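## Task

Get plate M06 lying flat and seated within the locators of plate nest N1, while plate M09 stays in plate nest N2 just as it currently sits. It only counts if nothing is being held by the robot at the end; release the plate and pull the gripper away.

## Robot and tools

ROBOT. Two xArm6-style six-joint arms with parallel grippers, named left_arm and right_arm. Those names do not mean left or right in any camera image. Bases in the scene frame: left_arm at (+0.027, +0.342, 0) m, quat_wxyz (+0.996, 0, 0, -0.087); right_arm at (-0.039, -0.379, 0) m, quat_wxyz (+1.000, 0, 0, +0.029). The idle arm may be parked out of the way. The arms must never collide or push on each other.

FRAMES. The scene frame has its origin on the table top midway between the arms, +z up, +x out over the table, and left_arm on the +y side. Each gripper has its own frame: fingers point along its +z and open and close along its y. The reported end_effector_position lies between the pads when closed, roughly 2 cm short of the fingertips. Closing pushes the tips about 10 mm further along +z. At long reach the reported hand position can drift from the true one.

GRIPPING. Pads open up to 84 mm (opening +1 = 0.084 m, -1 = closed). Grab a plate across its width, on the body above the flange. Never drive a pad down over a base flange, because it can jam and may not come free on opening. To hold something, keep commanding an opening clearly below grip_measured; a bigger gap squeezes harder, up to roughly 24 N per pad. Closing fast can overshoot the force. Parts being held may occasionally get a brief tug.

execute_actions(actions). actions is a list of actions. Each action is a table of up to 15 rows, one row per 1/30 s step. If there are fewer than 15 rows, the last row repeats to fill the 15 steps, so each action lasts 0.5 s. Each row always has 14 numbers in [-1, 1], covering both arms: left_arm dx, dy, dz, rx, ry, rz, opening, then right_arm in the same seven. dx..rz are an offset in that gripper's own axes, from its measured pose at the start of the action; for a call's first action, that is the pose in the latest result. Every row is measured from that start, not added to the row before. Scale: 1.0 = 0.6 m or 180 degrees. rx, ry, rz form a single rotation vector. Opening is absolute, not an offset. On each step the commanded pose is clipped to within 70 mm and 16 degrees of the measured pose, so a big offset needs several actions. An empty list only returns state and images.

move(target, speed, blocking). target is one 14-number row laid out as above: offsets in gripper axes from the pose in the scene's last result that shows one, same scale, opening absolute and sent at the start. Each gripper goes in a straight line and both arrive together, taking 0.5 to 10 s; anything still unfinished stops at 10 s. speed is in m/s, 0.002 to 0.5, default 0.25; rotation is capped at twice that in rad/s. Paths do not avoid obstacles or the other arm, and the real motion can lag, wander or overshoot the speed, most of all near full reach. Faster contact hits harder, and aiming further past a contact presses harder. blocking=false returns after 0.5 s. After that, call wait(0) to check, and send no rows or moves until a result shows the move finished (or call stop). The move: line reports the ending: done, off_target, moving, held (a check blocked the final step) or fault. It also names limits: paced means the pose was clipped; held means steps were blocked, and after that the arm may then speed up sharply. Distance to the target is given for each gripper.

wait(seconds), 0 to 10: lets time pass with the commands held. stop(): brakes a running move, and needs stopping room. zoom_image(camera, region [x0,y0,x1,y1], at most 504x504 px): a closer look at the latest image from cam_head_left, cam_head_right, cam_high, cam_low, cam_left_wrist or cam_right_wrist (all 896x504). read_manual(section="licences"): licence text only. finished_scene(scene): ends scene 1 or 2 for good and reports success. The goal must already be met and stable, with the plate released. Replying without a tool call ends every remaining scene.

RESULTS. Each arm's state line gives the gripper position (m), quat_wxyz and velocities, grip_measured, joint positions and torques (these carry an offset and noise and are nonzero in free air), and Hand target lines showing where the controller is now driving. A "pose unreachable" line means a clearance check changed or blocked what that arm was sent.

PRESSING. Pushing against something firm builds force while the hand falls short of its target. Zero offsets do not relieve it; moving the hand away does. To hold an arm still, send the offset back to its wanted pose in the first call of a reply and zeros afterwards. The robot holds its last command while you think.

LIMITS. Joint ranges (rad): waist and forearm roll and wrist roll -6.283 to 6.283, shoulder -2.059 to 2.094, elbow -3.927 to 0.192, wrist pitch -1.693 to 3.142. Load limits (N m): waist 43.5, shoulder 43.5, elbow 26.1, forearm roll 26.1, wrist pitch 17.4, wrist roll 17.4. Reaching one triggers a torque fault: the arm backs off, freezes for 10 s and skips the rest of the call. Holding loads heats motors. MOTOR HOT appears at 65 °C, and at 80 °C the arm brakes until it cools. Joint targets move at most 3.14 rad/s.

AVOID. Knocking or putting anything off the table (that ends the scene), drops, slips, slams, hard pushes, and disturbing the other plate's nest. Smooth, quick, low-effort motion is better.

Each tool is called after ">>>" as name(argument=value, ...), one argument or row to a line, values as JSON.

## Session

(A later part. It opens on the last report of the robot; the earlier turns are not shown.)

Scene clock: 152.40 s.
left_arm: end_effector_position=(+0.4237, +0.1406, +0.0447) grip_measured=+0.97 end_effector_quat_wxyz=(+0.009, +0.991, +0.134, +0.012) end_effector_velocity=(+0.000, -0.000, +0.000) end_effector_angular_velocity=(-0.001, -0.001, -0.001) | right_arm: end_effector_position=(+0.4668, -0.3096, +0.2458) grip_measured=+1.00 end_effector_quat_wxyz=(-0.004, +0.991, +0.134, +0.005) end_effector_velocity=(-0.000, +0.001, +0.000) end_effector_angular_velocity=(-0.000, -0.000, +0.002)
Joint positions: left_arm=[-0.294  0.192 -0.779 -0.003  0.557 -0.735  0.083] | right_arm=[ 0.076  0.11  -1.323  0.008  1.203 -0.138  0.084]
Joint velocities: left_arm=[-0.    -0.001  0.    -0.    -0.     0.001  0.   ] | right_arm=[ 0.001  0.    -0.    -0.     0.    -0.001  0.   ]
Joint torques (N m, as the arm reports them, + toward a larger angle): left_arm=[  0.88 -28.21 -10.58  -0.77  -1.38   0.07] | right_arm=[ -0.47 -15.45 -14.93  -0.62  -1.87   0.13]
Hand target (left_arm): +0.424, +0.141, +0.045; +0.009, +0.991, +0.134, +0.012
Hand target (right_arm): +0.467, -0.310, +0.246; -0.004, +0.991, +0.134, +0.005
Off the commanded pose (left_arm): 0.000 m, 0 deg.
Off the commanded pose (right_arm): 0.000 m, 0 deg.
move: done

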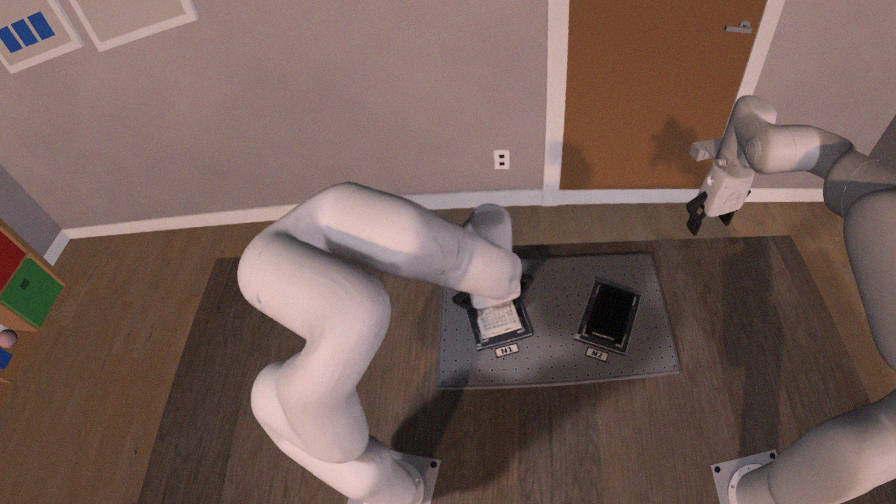

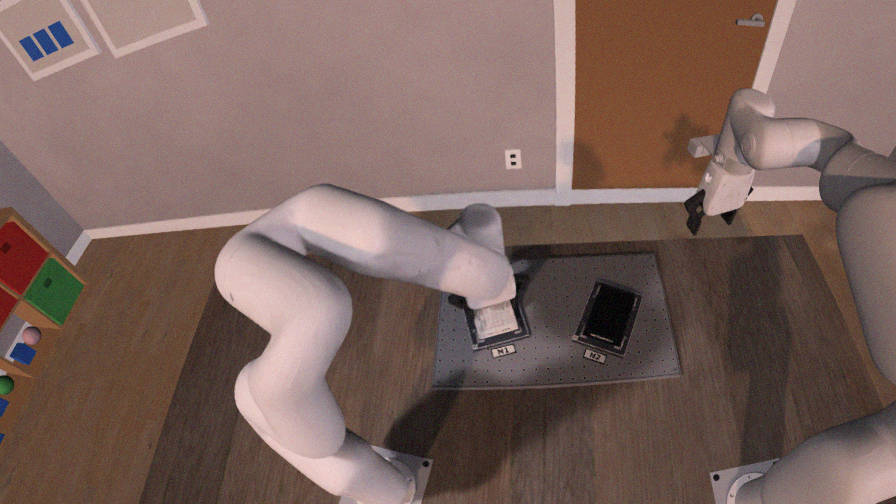

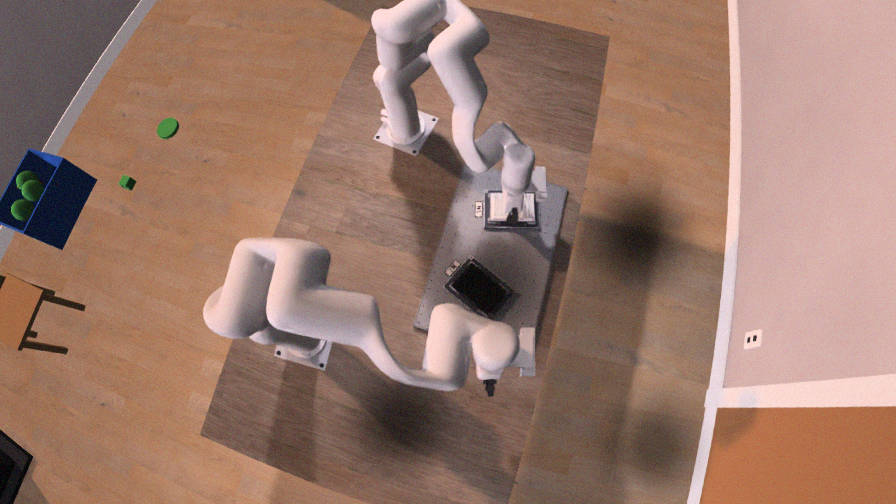

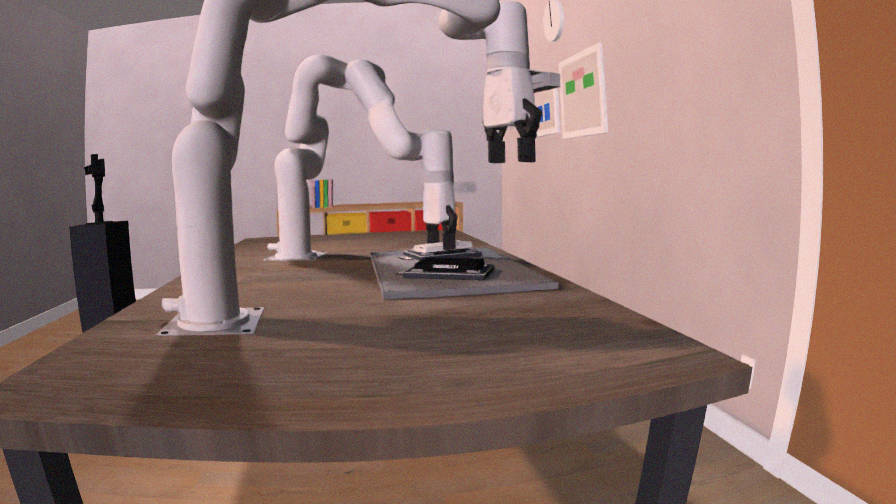

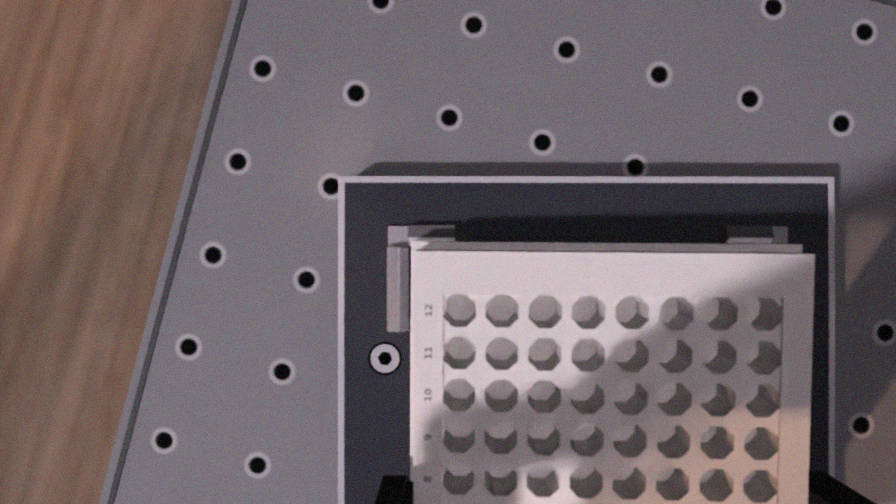

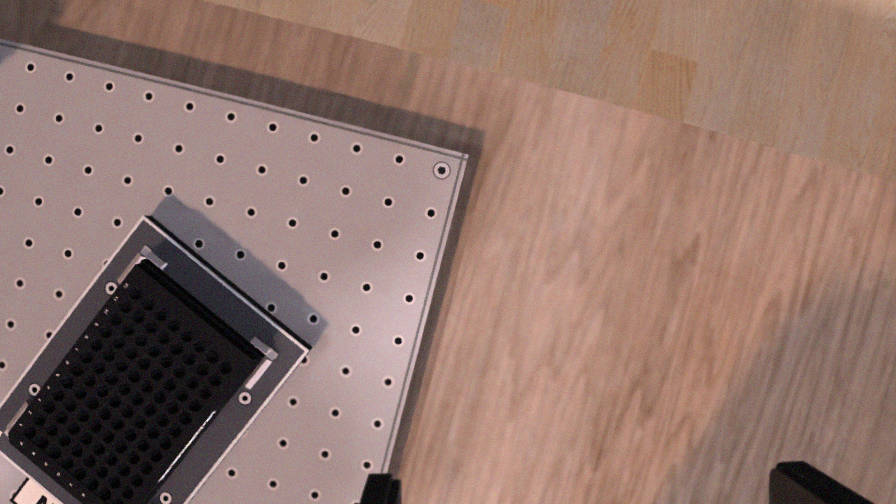

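>>> move(
  target=[0,0,0.006,0,0,0,0.9,0,0,0,0,0,0,1],
  speed=0.005,
)

>>> move(
  target=[0,0,0,0,0,0,1,0,0,0,0,0,0,1],
)

>>> move(
  target=[0,0,-0.03,0,0,0,1,0,0,0,0,0,0,1],
  speed=0.01,
)

>>> zoom_image(
  camera="cam_low",
  region=[390,210,510,280],
)

Scene clock: 162.17 s.
left_arm: end_effector_position=(+0.4242, +0.1402, +0.0416) grip_measured=+0.98 end_effector_quat_wxyz=(+0.009, +0.991, +0.134, +0.012) end_effector_velocity=(-0.001, +0.000, -0.001) end_effector_angular_velocity=(-0.000, +0.001, +0.001) | right_arm: end_effector_position=(+0.4668, -0.3096, +0.2458) grip_measured=+1.00 end_effector_quat_wxyz=(-0.004, +0.991, +0.134, +0.005) end_effector_velocity=(-0.000, +0.000, +0.000) end_effector_angular_velocity=(+0.000, +0.000, +0.001)
Joint positions: left_arm=[-0.295  0.201 -0.779 -0.003  0.547 -0.735  0.083] | right_arm=[ 0.076  0.11  -1.323  0.008  1.203 -0.138  0.084]
Joint velocities: left_arm=[-0.     0.001  0.002 -0.001 -0.003 -0.     0.   ] | right_arm=[-0.    -0.    -0.     0.     0.    -0.001 -0.   ]
Joint torques (N m, as the arm reports them, + toward a larger angle): left_arm=[  1.45 -22.04  -8.9   -1.09  -1.48   0.33] | right_arm=[ -0.19 -15.47 -15.2   -0.56  -1.93   0.14]
Hand target (left_arm): +0.424, +0.141, +0.041; +0.009, +0.991, +0.134, +0.012
Hand target (right_arm): +0.467, -0.310, +0.246; -0.004, +0.991, +0.134, +0.005
Off the commanded pose (left_arm): 0.001 m, 0 deg.
Off the commanded pose (right_arm): 0.000 m, 0 deg.
move: done

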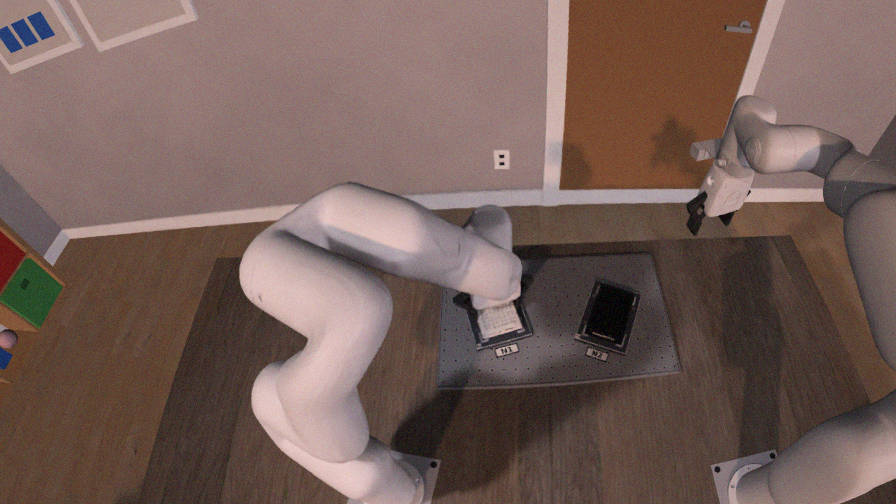

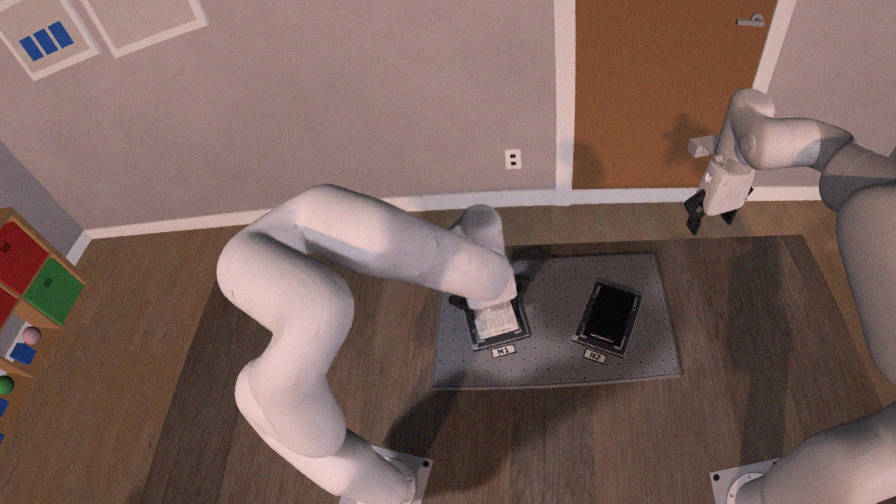

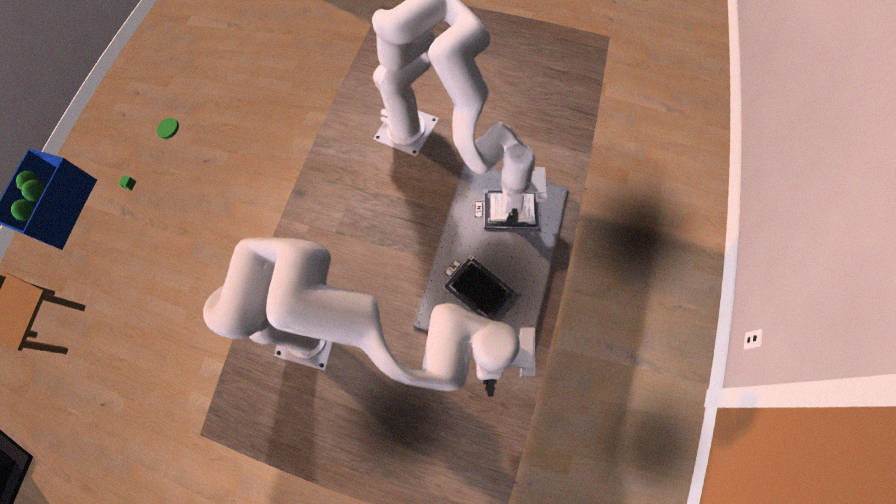

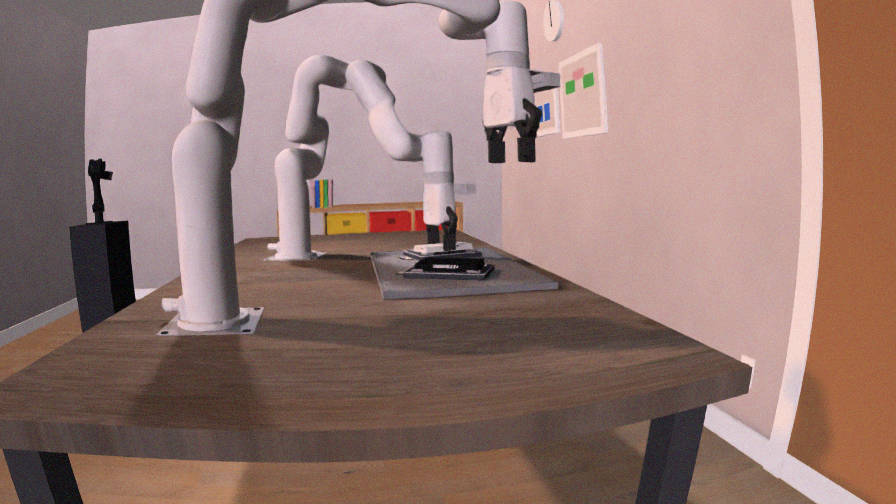

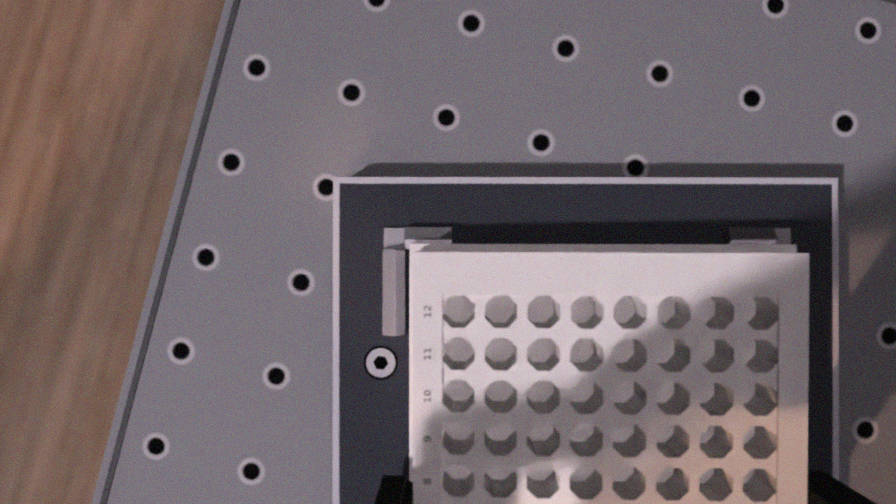

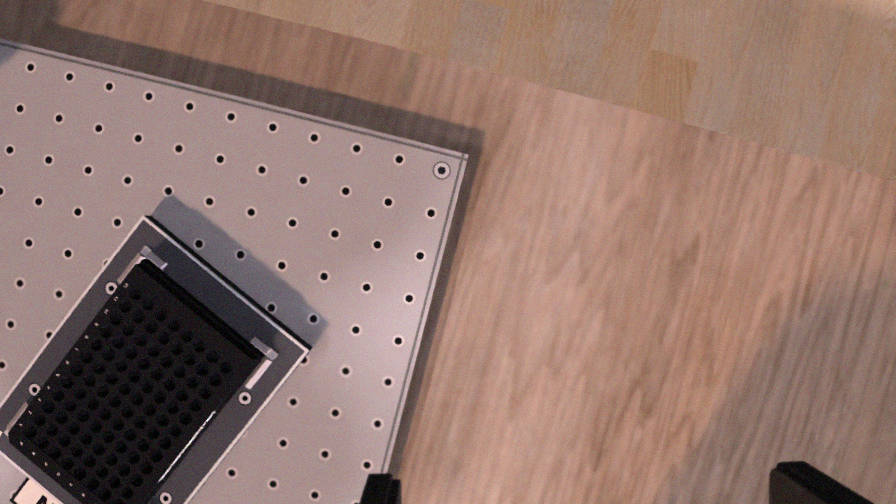

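Scene clock: 162.67 s.
left_arm: end_effector_position=(+0.4240, +0.1403, +0.0414) grip_measured=+1.00 end_effector_quat_wxyz=(+0.009, +0.991, +0.134, +0.012) end_effector_velocity=(-0.000, +0.000, +0.000) end_effector_angular_velocity=(+0.001, +0.001, -0.002) | right_arm: end_effector_position=(+0.4668, -0.3096, +0.2458) grip_measured=+1.00 end_effector_quat_wxyz=(-0.004, +0.991, +0.134, +0.005) end_effector_velocity=(-0.000, +0.000, -0.000) end_effector_angular_velocity=(+0.000, +0.000, -0.000)
Joint positions: left_arm=[-0.295  0.201 -0.779 -0.003  0.547 -0.735  0.084] | right_arm=[ 0.076  0.11  -1.323  0.008  1.203 -0.138  0.084]
Joint velocities: left_arm=[-0.    -0.001  0.001  0.001  0.001  0.001  0.   ] | right_arm=[ 0.     0.     0.     0.    -0.     0.001 -0.   ]
Joint torques (N m, as the arm reports them, + toward a larger angle): left_arm=[  1.21 -25.61  -9.57  -0.87  -1.15   0.18] | right_arm=[ -0.55 -15.62 -15.06  -0.85  -1.92   0.04]
Hand target (left_arm): +0.424, +0.140, +0.042; +0.009, +0.991, +0.134, +0.012
Hand target (right_arm): +0.467, -0.310, +0.246; -0.004, +0.991, +0.134, +0.005
Off the commanded pose (left_arm): 0.000 m, 0 deg.
Off the commanded pose (right_arm): 0.000 m, 0 deg.
move: done

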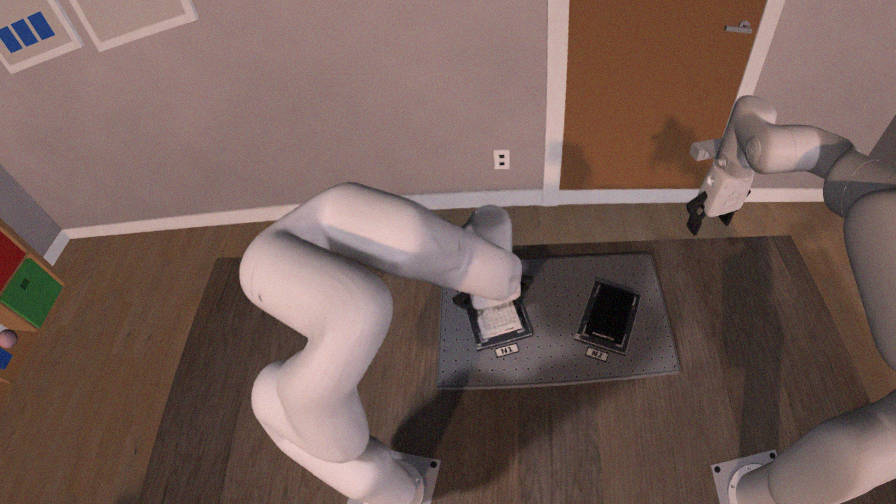

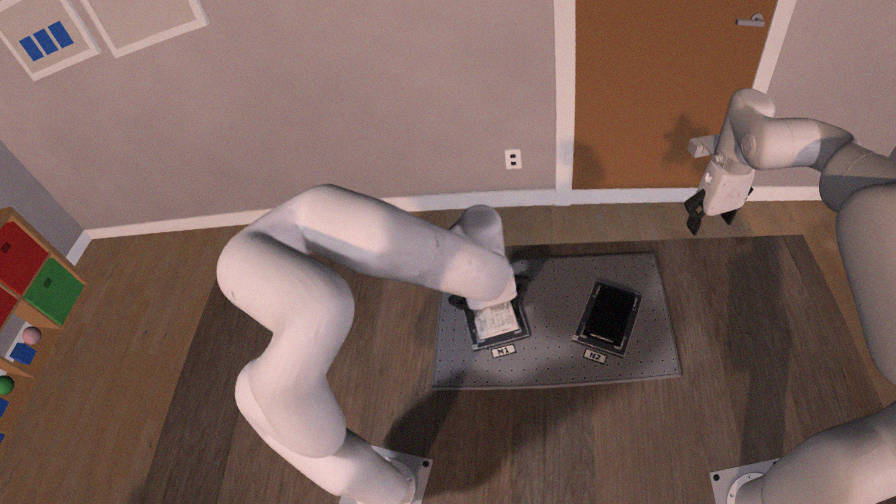

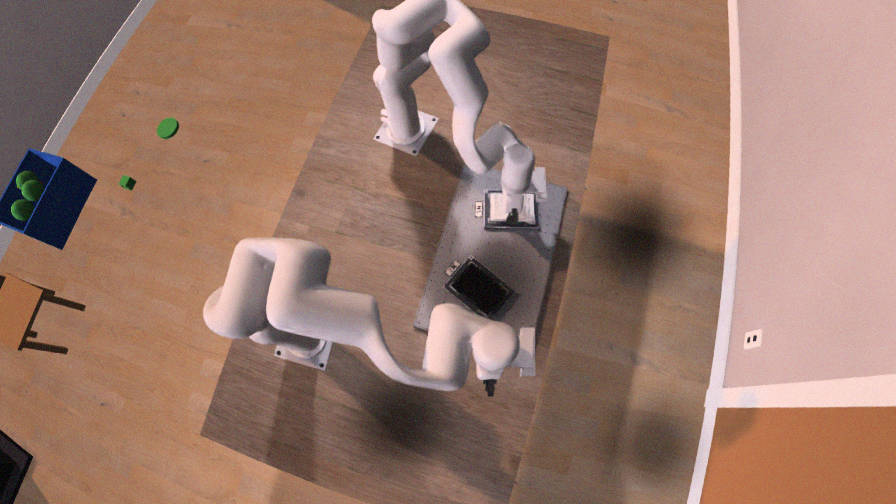

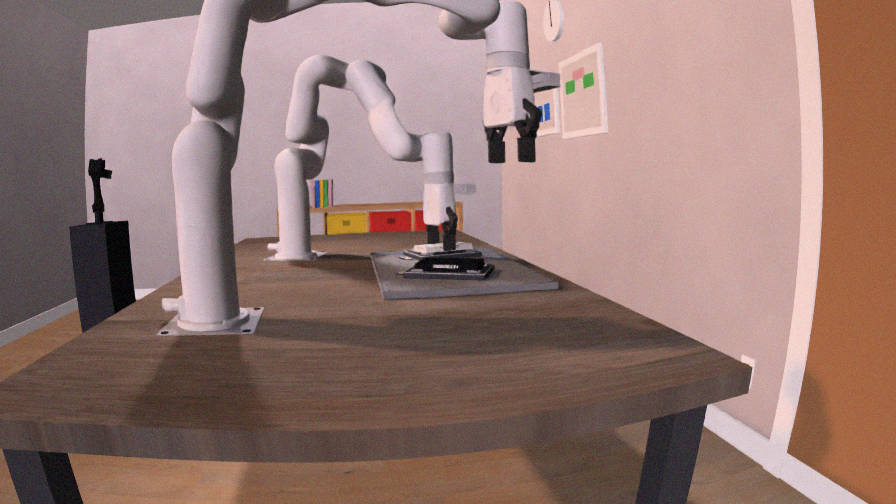

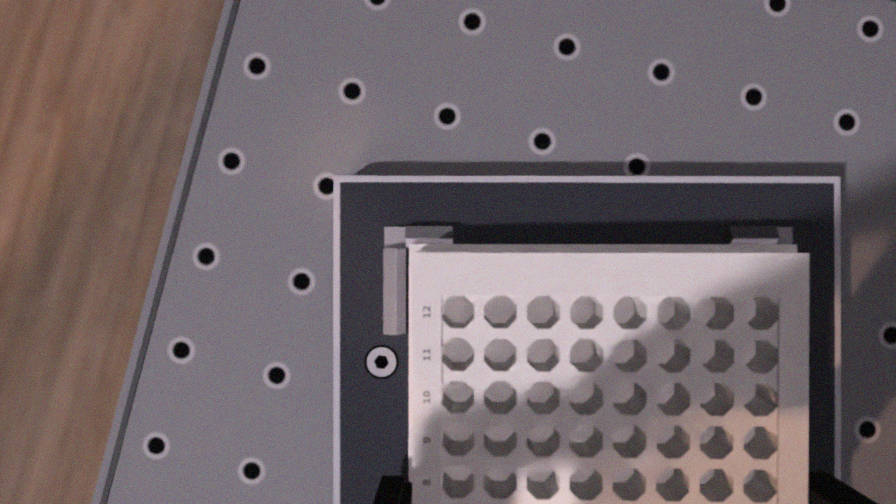

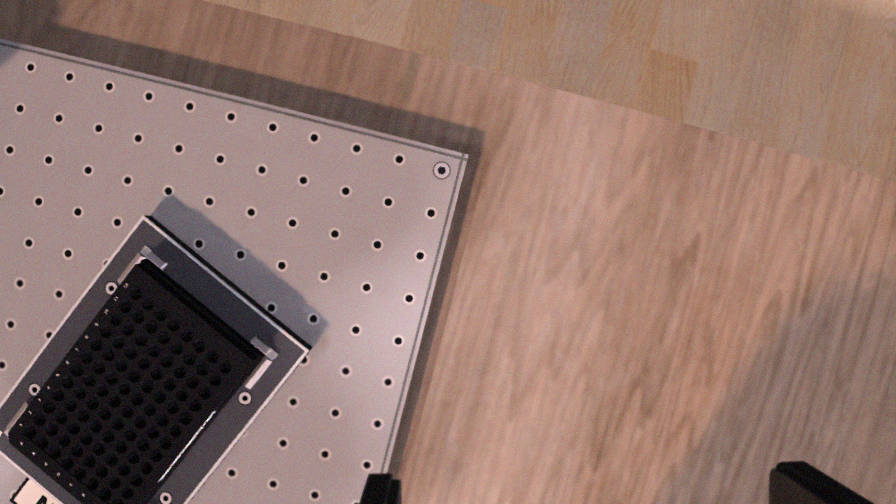

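Scene clock: 164.70 s.
left_arm: end_effector_position=(+0.4236, +0.1406, +0.0594) grip_measured=+1.00 end_effector_quat_wxyz=(+0.009, +0.991, +0.134, +0.012) end_effector_velocity=(-0.001, +0.001, -0.001) end_effector_angular_velocity=(+0.001, +0.004, +0.001) | right_arm: end_effector_position=(+0.4668, -0.3096, +0.2458) grip_measured=+1.00 end_effector_quat_wxyz=(-0.004, +0.991, +0.134, +0.005) end_effector_velocity=(-0.000, -0.000, -0.000) end_effector_angular_velocity=(-0.000, +0.001, -0.001)
Joint positions: left_arm=[-0.294  0.154 -0.783 -0.002  0.598 -0.735  0.084] | right_arm=[ 0.076  0.11  -1.323  0.008  1.203 -0.138  0.084]
Joint velocities: left_arm=[-0.    -0.001  0.002 -0.001  0.002 -0.     0.   ] | right_arm=[-0.    -0.     0.    -0.     0.001  0.     0.   ]
Joint torques (N m, as the arm reports them, + toward a larger angle): left_arm=[  0.54 -28.16 -10.97  -0.63  -1.25   0.21] | right_arm=[ -0.32 -15.48 -14.65  -0.75  -1.96  -0.07]
Hand target (left_arm): +0.424, +0.141, +0.059; +0.009, +0.991, +0.134, +0.012
Hand target (right_arm): +0.467, -0.310, +0.246; -0.004, +0.991, +0.134, +0.005
Off the commanded pose (left_arm): 0.000 m, 0 deg.
Off the commanded pose (right_arm): 0.000 m, 0 deg.
move: done

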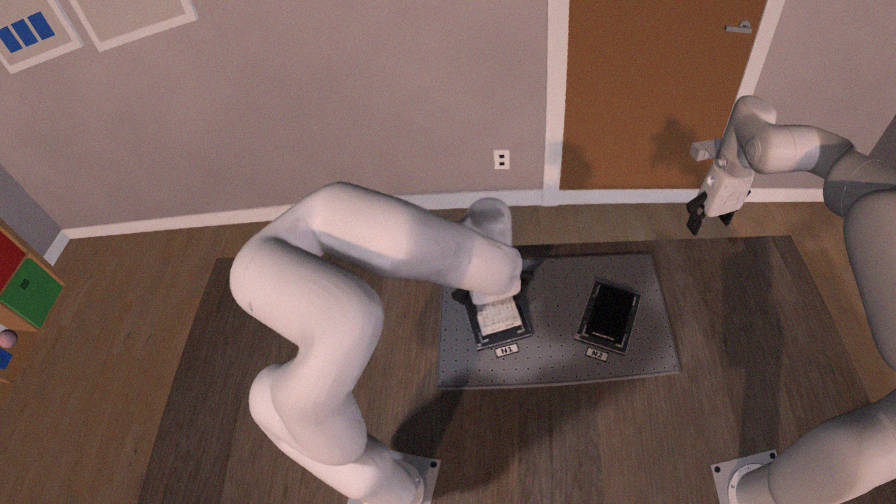

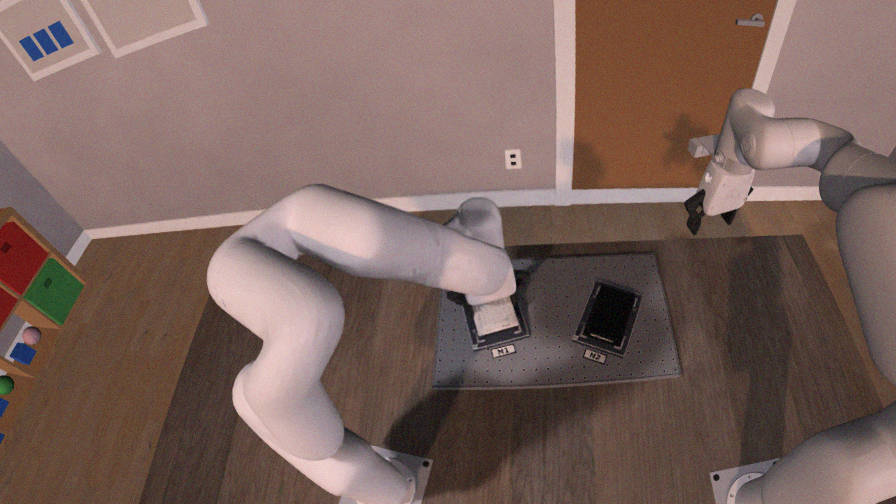

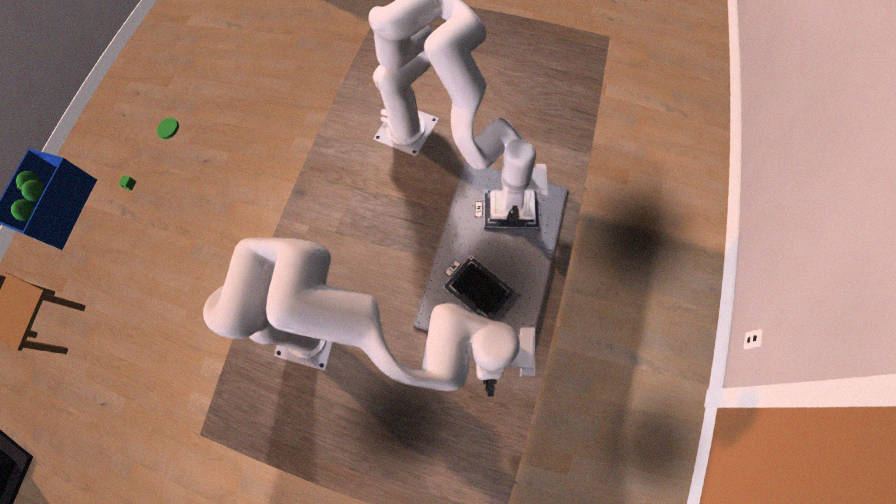

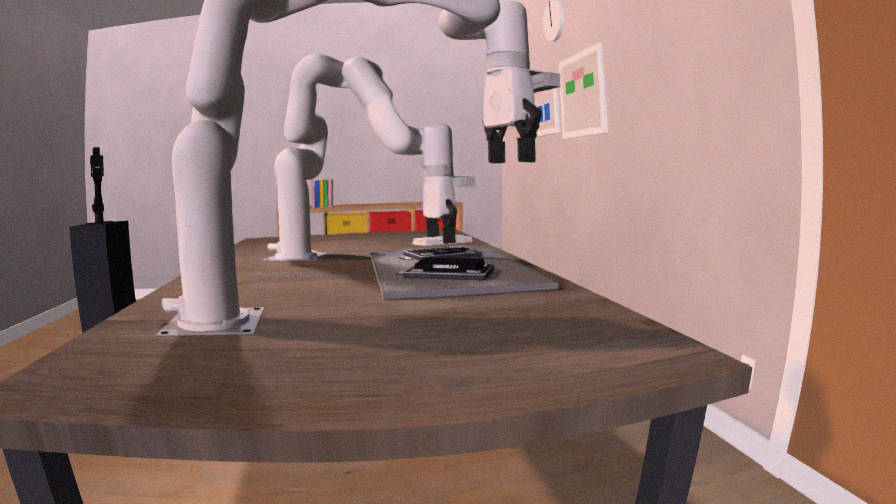

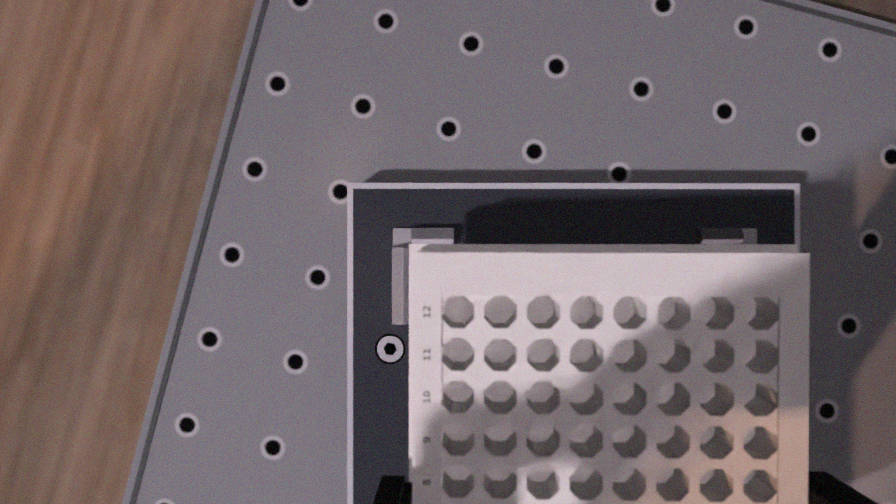

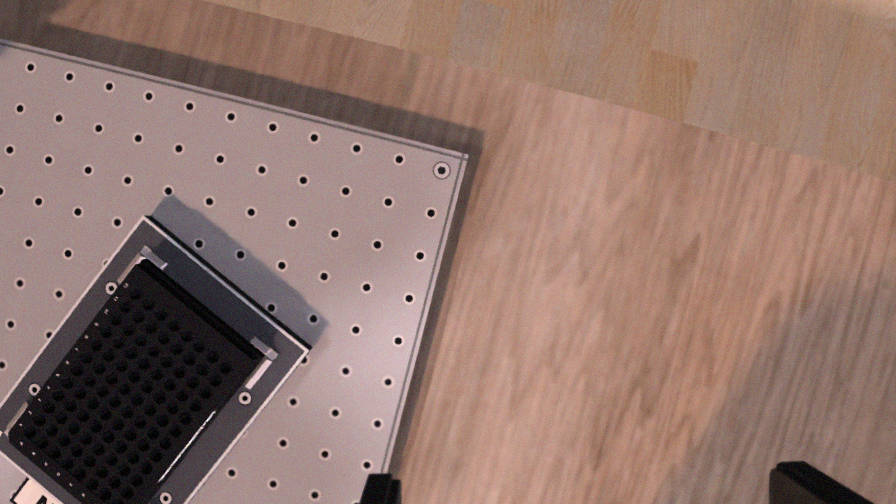

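Region (390, 210, 510, 280) of cam_low's 896x504 image, scaled by 4.200, with more detail than that image has; it fills the top 294 rows of this view, and the rest is white.

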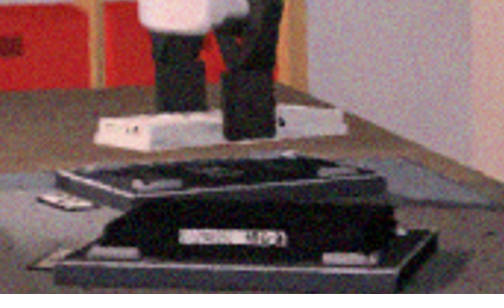

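>>> move(
  target=[0,0,0.03,0,0,0,1,0,0,0.25,0,0,0,-1],
  speed=0.01,
)

>>> zoom_image(
  camera="cam_low",
  region=[390,210,510,280],
)

Scene clock: 185.57 s.
left_arm: end_effector_position=(+0.4239, +0.1404, +0.0474) grip_measured=+1.00 end_effector_quat_wxyz=(+0.009, +0.991, +0.134, +0.012) end_effector_velocity=(+0.001, -0.000, +0.001) end_effector_angular_velocity=(-0.000, -0.002, -0.000) | right_arm: end_effector_position=(+0.4676, -0.3086, +0.1458) grip_measured=-1.00 end_effector_quat_wxyz=(-0.004, +0.991, +0.134, +0.005) end_effector_velocity=(+0.001, +0.000, +0.001) end_effector_angular_velocity=(+0.001, -0.005, -0.001)
Joint positions: left_arm=[-0.294  0.185 -0.78  -0.003  0.564 -0.735  0.084] | right_arm=[ 0.078  0.205 -1.149  0.009  0.935 -0.139  0.   ]
Joint velocities: left_arm=[-0.    -0.001 -0.001  0.001  0.001 -0.001  0.   ] | right_arm=[ 0.    -0.001 -0.002  0.    -0.002  0.001  0.   ]
Joint torques (N m, as the arm reports them, + toward a larger angle): left_arm=[  0.22 -28.62 -10.46  -1.21  -1.18   0.44] | right_arm=[ -0.31 -15.88 -14.2   -1.03  -1.99   0.08]
Hand target (left_arm): +0.424, +0.140, +0.047; +0.009, +0.991, +0.134, +0.012
Hand target (right_arm): +0.468, -0.309, +0.146; -0.004, +0.991, +0.134, +0.005
Off the commanded pose (left_arm): 0.006 m, 0 deg.
Off the commanded pose (right_arm): 0.050 m, 0 deg.
move: off_target (left_arm, right_arm; path cut at 10 s)

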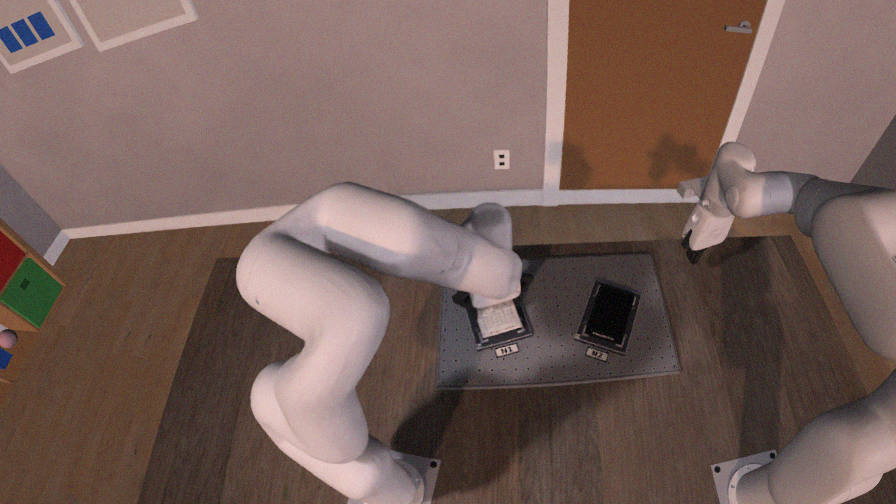

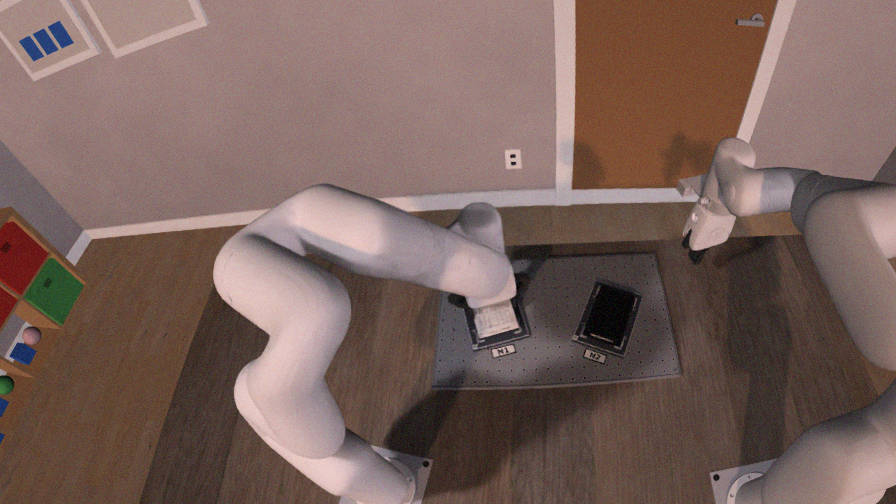

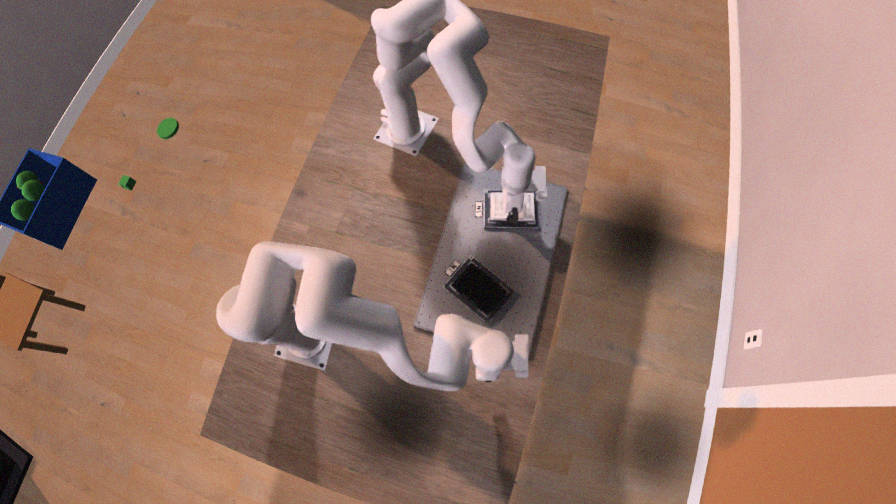

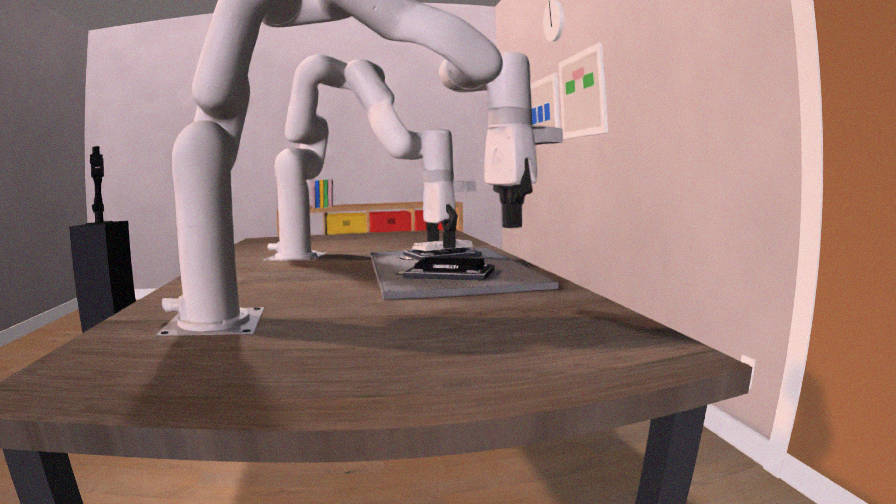

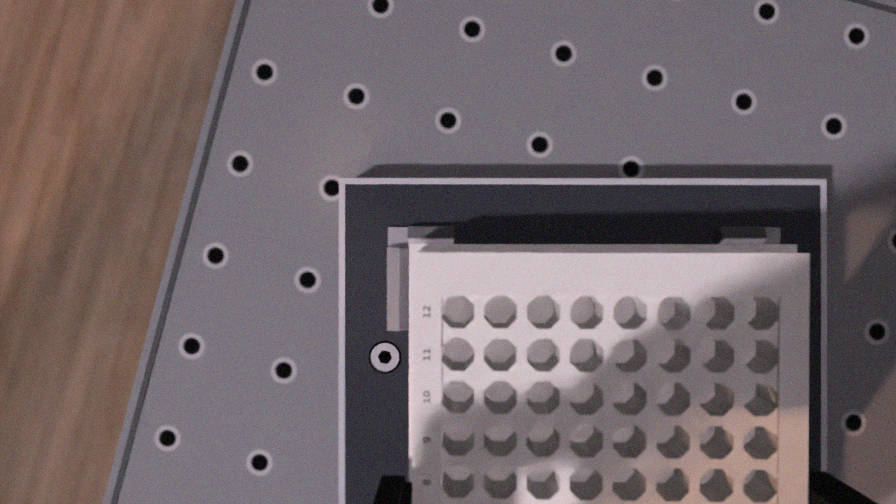

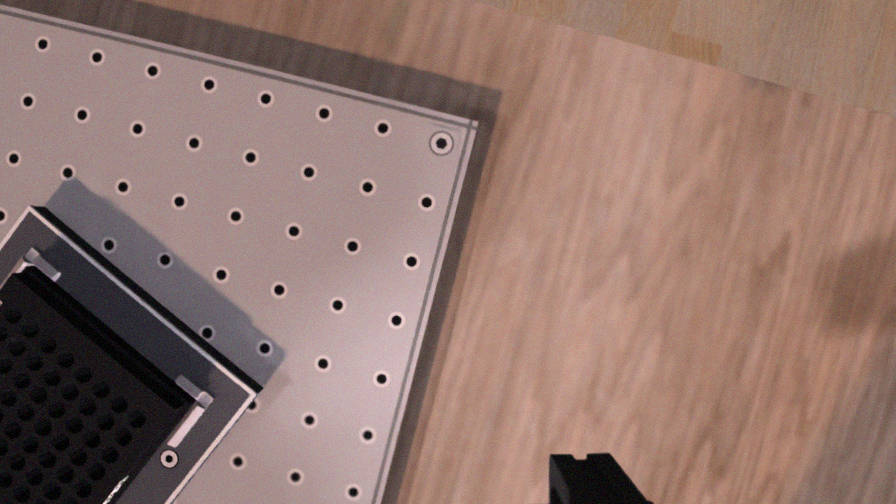

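Region (390, 210, 510, 280) of cam_low's 896x504 image, scaled by 4.200, with more detail than that image has; it fills the top 294 rows of this view, and the rest is white.

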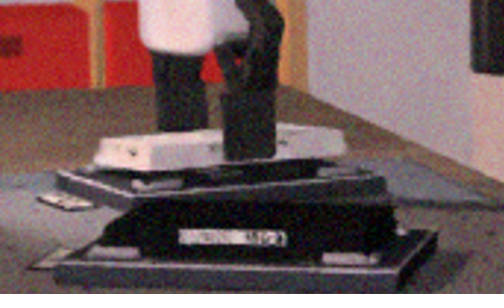

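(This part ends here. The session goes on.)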